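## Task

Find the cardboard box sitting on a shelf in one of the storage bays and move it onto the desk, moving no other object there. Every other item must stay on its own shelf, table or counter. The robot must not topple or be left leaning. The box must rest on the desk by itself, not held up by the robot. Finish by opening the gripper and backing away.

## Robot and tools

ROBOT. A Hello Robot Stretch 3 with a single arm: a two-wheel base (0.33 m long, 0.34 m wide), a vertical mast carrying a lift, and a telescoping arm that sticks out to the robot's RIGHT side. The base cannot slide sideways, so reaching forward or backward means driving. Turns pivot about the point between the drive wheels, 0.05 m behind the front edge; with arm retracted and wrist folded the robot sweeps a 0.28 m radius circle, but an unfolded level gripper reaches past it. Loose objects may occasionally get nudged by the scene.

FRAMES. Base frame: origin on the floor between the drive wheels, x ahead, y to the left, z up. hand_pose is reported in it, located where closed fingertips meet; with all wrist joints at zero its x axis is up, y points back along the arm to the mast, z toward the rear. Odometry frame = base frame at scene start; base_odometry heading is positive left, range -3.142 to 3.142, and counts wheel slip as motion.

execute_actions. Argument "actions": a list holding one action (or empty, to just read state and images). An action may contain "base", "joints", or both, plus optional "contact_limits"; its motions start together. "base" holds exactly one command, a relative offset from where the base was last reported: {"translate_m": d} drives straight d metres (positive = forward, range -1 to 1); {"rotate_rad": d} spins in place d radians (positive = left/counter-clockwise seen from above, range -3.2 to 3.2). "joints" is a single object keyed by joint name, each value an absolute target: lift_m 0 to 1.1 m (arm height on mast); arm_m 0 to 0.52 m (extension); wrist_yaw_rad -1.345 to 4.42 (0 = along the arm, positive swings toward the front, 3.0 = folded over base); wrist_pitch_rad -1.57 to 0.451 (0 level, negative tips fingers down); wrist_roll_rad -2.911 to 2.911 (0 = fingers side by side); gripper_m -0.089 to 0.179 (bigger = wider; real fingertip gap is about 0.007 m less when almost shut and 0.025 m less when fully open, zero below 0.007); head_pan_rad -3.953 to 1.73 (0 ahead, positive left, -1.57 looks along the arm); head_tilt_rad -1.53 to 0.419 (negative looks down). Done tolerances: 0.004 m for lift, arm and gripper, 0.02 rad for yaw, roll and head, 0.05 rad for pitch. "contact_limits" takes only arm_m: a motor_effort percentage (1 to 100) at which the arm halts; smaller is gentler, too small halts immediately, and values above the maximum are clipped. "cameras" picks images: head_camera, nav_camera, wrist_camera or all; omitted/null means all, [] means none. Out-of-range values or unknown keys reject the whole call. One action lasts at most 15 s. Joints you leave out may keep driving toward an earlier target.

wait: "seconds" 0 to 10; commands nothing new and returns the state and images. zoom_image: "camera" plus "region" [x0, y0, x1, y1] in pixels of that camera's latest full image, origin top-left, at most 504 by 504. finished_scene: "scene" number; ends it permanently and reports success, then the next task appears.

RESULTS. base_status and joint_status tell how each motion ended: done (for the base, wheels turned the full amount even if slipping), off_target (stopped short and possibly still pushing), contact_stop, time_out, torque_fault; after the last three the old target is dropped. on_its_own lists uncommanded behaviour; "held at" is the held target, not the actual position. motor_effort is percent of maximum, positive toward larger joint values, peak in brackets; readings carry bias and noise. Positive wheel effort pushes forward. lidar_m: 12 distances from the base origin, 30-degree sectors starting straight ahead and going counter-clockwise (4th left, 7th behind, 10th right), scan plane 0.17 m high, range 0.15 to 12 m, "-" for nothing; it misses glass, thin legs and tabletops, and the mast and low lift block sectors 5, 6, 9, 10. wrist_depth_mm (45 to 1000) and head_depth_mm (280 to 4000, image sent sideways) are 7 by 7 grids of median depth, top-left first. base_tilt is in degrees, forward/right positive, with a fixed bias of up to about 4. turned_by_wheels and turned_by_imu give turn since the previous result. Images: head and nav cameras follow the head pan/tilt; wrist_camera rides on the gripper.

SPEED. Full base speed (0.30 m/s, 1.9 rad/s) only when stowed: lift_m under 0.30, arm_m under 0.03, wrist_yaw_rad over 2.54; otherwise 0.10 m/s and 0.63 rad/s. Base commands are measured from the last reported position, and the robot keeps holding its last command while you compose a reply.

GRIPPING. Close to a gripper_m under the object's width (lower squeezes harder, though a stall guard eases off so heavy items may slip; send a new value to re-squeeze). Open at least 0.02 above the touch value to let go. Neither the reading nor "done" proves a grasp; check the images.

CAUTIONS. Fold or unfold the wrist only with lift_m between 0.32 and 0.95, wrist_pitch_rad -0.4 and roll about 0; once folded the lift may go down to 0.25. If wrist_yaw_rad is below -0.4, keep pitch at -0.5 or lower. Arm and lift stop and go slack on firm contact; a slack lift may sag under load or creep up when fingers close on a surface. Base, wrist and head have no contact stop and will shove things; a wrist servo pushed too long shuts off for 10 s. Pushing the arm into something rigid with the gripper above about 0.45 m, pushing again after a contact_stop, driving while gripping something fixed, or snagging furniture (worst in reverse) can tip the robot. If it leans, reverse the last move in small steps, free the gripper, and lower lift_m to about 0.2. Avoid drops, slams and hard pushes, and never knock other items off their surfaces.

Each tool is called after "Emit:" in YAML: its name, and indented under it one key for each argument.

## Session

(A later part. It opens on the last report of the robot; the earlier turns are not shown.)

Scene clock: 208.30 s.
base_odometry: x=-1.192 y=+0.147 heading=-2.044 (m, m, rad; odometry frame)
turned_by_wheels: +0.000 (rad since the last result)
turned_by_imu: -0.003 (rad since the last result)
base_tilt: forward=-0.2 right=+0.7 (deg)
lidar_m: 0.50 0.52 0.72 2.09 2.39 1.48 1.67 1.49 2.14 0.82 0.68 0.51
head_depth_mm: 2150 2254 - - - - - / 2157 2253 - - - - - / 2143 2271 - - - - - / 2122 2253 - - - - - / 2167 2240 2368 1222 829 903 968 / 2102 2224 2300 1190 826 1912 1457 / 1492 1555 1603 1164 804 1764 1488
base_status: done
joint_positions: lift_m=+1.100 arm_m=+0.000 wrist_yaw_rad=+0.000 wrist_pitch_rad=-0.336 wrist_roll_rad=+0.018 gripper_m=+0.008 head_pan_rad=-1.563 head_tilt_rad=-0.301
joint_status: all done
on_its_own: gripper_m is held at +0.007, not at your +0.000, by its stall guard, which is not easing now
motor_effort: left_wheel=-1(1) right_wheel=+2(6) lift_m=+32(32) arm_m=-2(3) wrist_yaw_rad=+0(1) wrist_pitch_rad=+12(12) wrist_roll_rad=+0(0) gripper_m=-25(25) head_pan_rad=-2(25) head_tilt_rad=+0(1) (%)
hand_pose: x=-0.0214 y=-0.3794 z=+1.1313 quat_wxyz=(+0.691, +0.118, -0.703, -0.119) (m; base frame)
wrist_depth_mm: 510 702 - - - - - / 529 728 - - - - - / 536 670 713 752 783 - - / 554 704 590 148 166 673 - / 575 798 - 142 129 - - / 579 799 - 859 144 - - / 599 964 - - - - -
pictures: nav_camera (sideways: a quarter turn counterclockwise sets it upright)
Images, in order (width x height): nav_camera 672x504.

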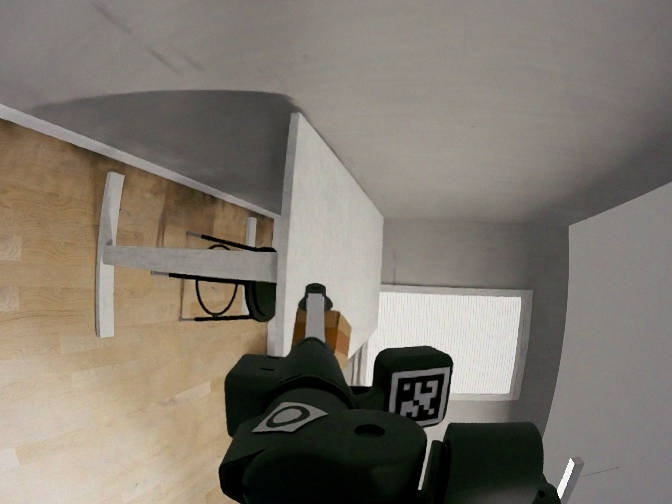

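Emit:
execute_actions:
  actions:
    - {"base":{"rotate_rad":-1.57}}
  cameras: []

Emit:
execute_actions:
  actions:
    - {"base":{"translate_m":0.3}}
  cameras: []

Emit:
execute_actions:
  actions:
    - {"base":{"rotate_rad":1.57}}
  cameras: []

Emit:
execute_actions:
  actions:
    - {"joints":{"arm_m":0.4}}
  cameras: []

Emit:
execute_actions:
  actions:
    - {"joints":{"lift_m":0.9}}
  cameras: ["nav_camera"]

Scene clock: 224.47 s.
base_odometry: x=-1.192 y=+0.147 heading=+2.670 (m, m, rad; odometry frame)
turned_by_wheels: -1.570 (rad since the last result)
turned_by_imu: -1.580 (rad since the last result)
base_tilt: forward=-0.1 right=+0.7 (deg)
lidar_m: 0.81 0.69 0.51 0.50 0.52 0.72 2.09 2.30 1.48 1.67 1.48 2.14
head_depth_mm: 1542 2039 - - - - - / 2383 2090 - - - - - / 2847 2984 - - - - - / 2829 2969 - - - - - / 2801 2947 3135 3302 1395 1855 1504 / 2448 2273 2381 2558 2398 1923 1493 / 1416 1482 1538 1592 1675 1696 1474
base_status: done
joint_positions: lift_m=+1.100 arm_m=+0.001 wrist_yaw_rad=+0.000 wrist_pitch_rad=-0.336 wrist_roll_rad=+0.018 gripper_m=+0.008 head_pan_rad=-1.563 head_tilt_rad=-0.301
joint_status: not commanded
on_its_own: gripper_m is held at +0.007, not at your +0.000, by its stall guard, which is not easing now
motor_effort: left_wheel=+3(6) right_wheel=-2(4) lift_m=+32(31) arm_m=-2(3) wrist_yaw_rad=+0(0) wrist_pitch_rad=+12(12) wrist_roll_rad=+0(0) gripper_m=-25(24) head_pan_rad=-2(2) head_tilt_rad=+1(0) (%)
hand_pose: x=-0.0214 y=-0.3794 z=+1.1313 quat_wxyz=(+0.691, +0.118, -0.703, -0.119) (m; base frame)
wrist_depth_mm: - - - - - - 946 / - - - - - - - / - - - - - - - / - - - 148 166 - - / - - - 141 129 - - / - - - - 145 - - / - - - - - - -
pictures: none
No camera images: the call's "cameras" was empty. Leave "cameras" out to get every camera's image.

Scene clock: 228.70 s.
base_odometry: x=-1.459 y=+0.283 heading=+2.670 (m, m, rad; odometry frame)
turned_by_wheels: +0.000 (rad since the last result)
turned_by_imu: -0.001 (rad since the last result)
base_tilt: forward=-0.2 right=+0.8 (deg)
lidar_m: 0.51 0.67 0.50 0.49 0.51 0.71 2.07 2.55 1.60 1.43 1.48 1.86
head_depth_mm: 2817 2912 - - - - - / 2851 2981 - - - - - / 2866 2973 - - - - - / 2845 2975 - - - - - / 1574 1788 2028 1805 962 1790 1505 / 1199 1265 1328 1414 1493 1599 1503 / 1197 1262 1333 1400 1499 1602 1488
base_status: done
joint_positions: lift_m=+1.100 arm_m=+0.001 wrist_yaw_rad=+0.000 wrist_pitch_rad=-0.336 wrist_roll_rad=+0.018 gripper_m=+0.008 head_pan_rad=-1.563 head_tilt_rad=-0.301
joint_status: not commanded
on_its_own: gripper_m is held at +0.007, not at your +0.000, by its stall guard, which is not easing now
motor_effort: left_wheel=+2(6) right_wheel=-2(3) lift_m=+31(31) arm_m=-3(2) wrist_yaw_rad=-1(1) wrist_pitch_rad=+12(12) wrist_roll_rad=+0(0) gripper_m=-25(25) head_pan_rad=-2(2) head_tilt_rad=+1(0) (%)
hand_pose: x=-0.0214 y=-0.3794 z=+1.1313 quat_wxyz=(+0.691, +0.118, -0.703, -0.119) (m; base frame)
wrist_depth_mm: - - - - - - - / - - - - - - - / - - - - - - - / - - - 148 166 - - / - - - 142 129 - - / - - - - 144 - - / - - - - - - -
pictures: none
No camera images: the call's "cameras" was empty. Leave "cameras" out to get every camera's image.

Scene clock: 232.13 s.
base_odometry: x=-1.459 y=+0.283 heading=-2.044 (m, m, rad; odometry frame)
turned_by_wheels: +1.570 (rad since the last result)
turned_by_imu: +1.578 (rad since the last result)
base_tilt: forward=-0.1 right=+0.9 (deg)
lidar_m: 0.49 0.51 0.71 2.05 2.70 1.60 1.42 1.48 1.86 0.51 0.67 0.50
head_depth_mm: 1884 1979 - - - - - / 1890 2004 - - - - - / 1879 1977 - - - - - / 1886 2002 - - - - - / 1876 1966 2083 1217 509 510 588 / 1869 1954 2057 1190 729 528 586 / 1481 1521 1593 1157 719 521 1352
base_status: done
joint_positions: lift_m=+1.100 arm_m=+0.001 wrist_yaw_rad=+0.000 wrist_pitch_rad=-0.336 wrist_roll_rad=+0.018 gripper_m=+0.008 head_pan_rad=-1.563 head_tilt_rad=-0.301
joint_status: not commanded
on_its_own: gripper_m is held at +0.007, not at your +0.000, by its stall guard, which is not easing now
motor_effort: left_wheel=-1(4) right_wheel=+3(7) lift_m=+32(32) arm_m=-3(4) wrist_yaw_rad=+0(0) wrist_pitch_rad=+12(11) wrist_roll_rad=+0(0) gripper_m=-25(25) head_pan_rad=-2(2) head_tilt_rad=+1(1) (%)
hand_pose: x=-0.0214 y=-0.3795 z=+1.1313 quat_wxyz=(+0.691, +0.117, -0.703, -0.119) (m; base frame)
wrist_depth_mm: 507 695 - - - - - / 515 706 985 - - - - / 529 656 708 755 800 - - / 497 506 539 148 166 638 - / 400 408 438 141 129 467 - / 336 345 341 338 145 385 - / 528 306 302 306 314 325 334
pictures: none
No camera images: the call's "cameras" was empty. Leave "cameras" out to get every camera's image.

Scene clock: 236.27 s.
base_odometry: x=-1.459 y=+0.283 heading=-2.044 (m, m, rad; odometry frame)
turned_by_wheels: +0.000 (rad since the last result)
turned_by_imu: -0.001 (rad since the last result)
base_tilt: forward=-0.2 right=+0.9 (deg)
lidar_m: 0.49 0.51 0.71 2.06 2.70 1.60 1.43 1.48 1.86 0.51 0.67 0.50
head_depth_mm: 1896 1972 - 2214 834 557 476 / 1888 1968 2126 2169 779 551 471 / 1878 1976 - 1281 765 544 467 / 1897 1960 - 1133 753 539 463 / 1875 1973 2093 1127 741 532 587 / 1875 1962 2057 1186 732 526 586 / 1470 1526 1590 1160 720 521 1356
base_status: not commanded
joint_positions: lift_m=+1.100 arm_m=+0.400 wrist_yaw_rad=+0.000 wrist_pitch_rad=-0.335 wrist_roll_rad=+0.018 gripper_m=+0.008 head_pan_rad=-1.563 head_tilt_rad=-0.301
joint_status: all done
on_its_own: gripper_m is held at +0.007, not at your +0.000, by its stall guard, which is not easing now
motor_effort: left_wheel=-1(1) right_wheel=+3(3) lift_m=+31(32) arm_m=+4(2) wrist_yaw_rad=-1(0) wrist_pitch_rad=+11(12) wrist_roll_rad=+0(0) gripper_m=-25(25) head_pan_rad=-2(2) head_tilt_rad=+0(1) (%)
hand_pose: x=-0.0214 y=-0.7788 z=+1.1315 quat_wxyz=(+0.691, +0.117, -0.703, -0.119) (m; base frame)
wrist_depth_mm: 488 673 - - - - - / 504 699 - - - - - / 514 646 710 742 780 - - / 495 510 532 148 165 618 - / 398 406 434 142 129 465 - / 336 342 343 334 144 382 - / 288 295 300 306 311 320 326
pictures: none
No camera images: the call's "cameras" was empty. Leave "cameras" out to get every camera's image.

Scene clock: 238.73 s.
base_odometry: x=-1.459 y=+0.283 heading=-2.044 (m, m, rad; odometry frame)
turned_by_wheels: +0.000 (rad since the last result)
turned_by_imu: +0.000 (rad since the last result)
base_tilt: forward=-0.3 right=+0.7 (deg)
lidar_m: 0.49 0.51 0.71 2.05 2.71 1.60 1.43 1.48 1.85 0.51 0.67 0.50
head_depth_mm: 1892 1973 2100 2226 869 610 - / 1882 1979 2095 2165 883 - 471 / 1882 1968 2091 1427 - 543 468 / 1875 1967 2091 1392 - 538 465 / 1888 1960 2092 1229 706 532 588 / 1887 1953 2042 1186 730 527 587 / 1470 1527 1587 1168 721 520 1354
base_status: not commanded
joint_positions: lift_m=+0.914 arm_m=+0.400 wrist_yaw_rad=+0.000 wrist_pitch_rad=-0.243 wrist_roll_rad=+0.018 gripper_m=+0.008 head_pan_rad=-1.563 head_tilt_rad=-0.301
joint_status: lift_m contact_stop (moved -0.185 of -0.200)
on_its_own: gripper_m is held at +0.007, not at your +0.000, by its stall guard, which is not easing now; lift_m is slack since a contact_stop, until your next command for it (your +0.900 is given up)
motor_effort: left_wheel=+0(1) right_wheel=+2(3) lift_m=+25(27) arm_m=+4(4) wrist_yaw_rad=+0(1) wrist_pitch_rad=-19(25) wrist_roll_rad=+0(0) gripper_m=-25(25) head_pan_rad=-2(3) head_tilt_rad=+0(1) (%)
hand_pose: x=-0.0214 y=-0.7877 z=+0.9682 quat_wxyz=(+0.696, +0.085, -0.708, -0.087) (m; base frame)
wrist_depth_mm: 495 661 - - - - - / 474 589 655 758 899 - - / 314 333 359 382 420 462 - / 223 233 250 146 173 290 311 / 174 179 - 143 129 212 223 / 143 147 147 149 144 169 174 / 121 124 127 130 134 138 142
pictures: nav_camera (sideways: a quarter turn counterclockwise sets it upright)
Images, in order (width x height): nav_camera 672x504.

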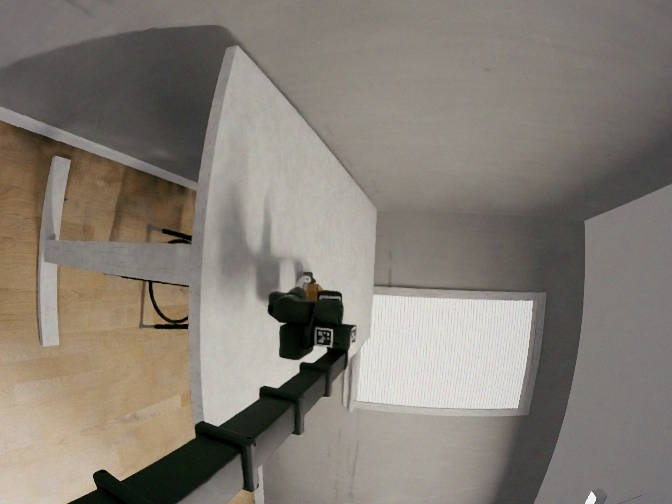

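Emit:
execute_actions:
  actions:
    - {"joints":{"gripper_m":0.15,"lift_m":0.93}}
  cameras: []

Emit:
execute_actions:
  actions:
    - {"joints":{"lift_m":1.06}}
  cameras: []

Emit:
execute_actions:
  actions:
    - {"joints":{"arm_m":0}}
  cameras: []

Emit:
finished_scene:
  scene: 2

Scene clock: 248.47 s.
base_odometry: x=-1.459 y=+0.283 heading=-2.044 (m, m, rad; odometry frame)
turned_by_wheels: +0.000 (rad since the last result)
turned_by_imu: -0.001 (rad since the last result)
base_tilt: forward=-0.2 right=+0.9 (deg)
lidar_m: 0.49 0.51 0.71 2.05 2.70 1.60 1.42 1.48 1.85 0.52 0.67 0.50
head_depth_mm: 1882 1984 2084 2256 891 - - / 1888 1988 2090 2154 - 508 471 / 1874 1967 2077 1509 682 544 467 / 1878 1988 2096 1405 - 539 462 / 1884 1975 2084 1231 703 533 587 / 1867 1945 2053 1184 731 526 587 / 1469 1545 1597 1161 717 519 1357
base_status: not commanded
joint_positions: lift_m=+0.930 arm_m=+0.400 wrist_yaw_rad=+0.001 wrist_pitch_rad=-0.302 wrist_roll_rad=+0.018 gripper_m=+0.150 head_pan_rad=-1.563 head_tilt_rad=-0.301
joint_status: all done
motor_effort: left_wheel=+0(0) right_wheel=+2(2) lift_m=+29(33) arm_m=+3(3) wrist_yaw_rad=+1(0) wrist_pitch_rad=+0(19) wrist_roll_rad=+0(0) gripper_m=+1(100) head_pan_rad=-2(3) head_tilt_rad=+0(0) (%)
hand_pose: x=-0.0214 y=-0.7822 z=+0.9693 quat_wxyz=(+0.693, +0.106, -0.705, -0.107) (m; base frame)
wrist_depth_mm: 494 673 998 - - - - / 443 467 513 567 630 974 - / 291 305 324 339 369 394 501 / 218 228 236 147 169 271 284 / 174 186 185 143 181 213 213 / 150 144 152 150 157 - 173 / 121 127 130 133 136 136 144
pictures: none
No camera images: the call's "cameras" was empty. Leave "cameras" out to get every camera's image.

Scene clock: 250.47 s.
base_odometry: x=-1.459 y=+0.283 heading=-2.044 (m, m, rad; odometry frame)
turned_by_wheels: +0.000 (rad since the last result)
turned_by_imu: +0.000 (rad since the last result)
base_tilt: forward=-0.3 right=+0.8 (deg)
lidar_m: 0.49 0.51 0.71 2.05 2.70 1.60 1.42 1.48 1.85 0.51 0.67 0.50
head_depth_mm: 1884 1991 2070 - 790 558 476 / 1879 1983 2073 1299 780 551 472 / 1884 1979 2053 1162 769 545 467 / 1881 1987 2041 1058 754 538 462 / 1883 1964 2085 1124 743 533 589 / 1864 1977 2037 1190 729 526 588 / 1468 1534 1585 1160 718 520 1363
base_status: not commanded
joint_positions: lift_m=+1.060 arm_m=+0.400 wrist_yaw_rad=+0.001 wrist_pitch_rad=-0.314 wrist_roll_rad=+0.018 gripper_m=+0.150 head_pan_rad=-1.563 head_tilt_rad=-0.301
joint_status: all done
motor_effort: left_wheel=+0(1) right_wheel=+2(2) lift_m=+31(32) arm_m=+2(3) wrist_yaw_rad=+0(1) wrist_pitch_rad=+4(4) wrist_roll_rad=+0(0) gripper_m=+0(1) head_pan_rad=-2(2) head_tilt_rad=+0(1) (%)
hand_pose: x=-0.0214 y=-0.7810 z=+1.0964 quat_wxyz=(+0.692, +0.110, -0.704, -0.112) (m; base frame)
wrist_depth_mm: 489 673 - - - - - / 503 706 958 - - - - / 514 609 643 685 730 - - / 438 460 479 491 512 533 - / 352 370 374 388 401 428 - / 301 293 308 275 324 - 355 / 248 257 263 217 272 276 293
pictures: none
No camera images: the call's "cameras" was empty. Leave "cameras" out to get every camera's image.

Scene clock: 254.60 s.
base_odometry: x=-1.459 y=+0.283 heading=-2.044 (m, m, rad; odometry frame)
turned_by_wheels: +0.000 (rad since the last result)
turned_by_imu: -0.001 (rad since the last result)
base_tilt: forward=-0.2 right=+0.8 (deg)
lidar_m: 0.49 0.51 0.71 2.06 2.71 1.60 1.43 1.48 1.86 0.51 0.67 0.50
head_depth_mm: 1887 1984 2102 - - - - / 1893 1972 2088 2156 - - - / 1890 1983 2092 1357 - - - / 1874 1995 2066 1311 - - - / 1872 1980 2096 1230 740 568 593 / 1866 1972 2072 1189 771 505 587 / 1461 1527 1589 1166 720 521 1350
base_status: not commanded
joint_positions: lift_m=+1.060 arm_m=+0.001 wrist_yaw_rad=+0.001 wrist_pitch_rad=-0.315 wrist_roll_rad=+0.018 gripper_m=+0.150 head_pan_rad=-1.563 head_tilt_rad=-0.301
joint_status: all done
motor_effort: left_wheel=+0(0) right_wheel=+2(2) lift_m=+31(31) arm_m=-4(2) wrist_yaw_rad=+1(1) wrist_pitch_rad=+5(5) wrist_roll_rad=+0(0) gripper_m=+0(0) head_pan_rad=-2(2) head_tilt_rad=+0(0) (%)
hand_pose: x=-0.0214 y=-0.3817 z=+1.0963 quat_wxyz=(+0.692, +0.110, -0.704, -0.112) (m; base frame)
wrist_depth_mm: 502 687 - - - - - / 516 704 981 - - - - / 524 628 656 640 730 - - / 441 459 480 500 522 548 - / 356 376 376 389 403 429 - / 305 295 312 321 331 - 362 / 610 487 271 272 278 277 296
pictures: none
No camera images: the call's "cameras" was empty. Leave "cameras" out to get every camera's image.

The scene is finished: the task was done.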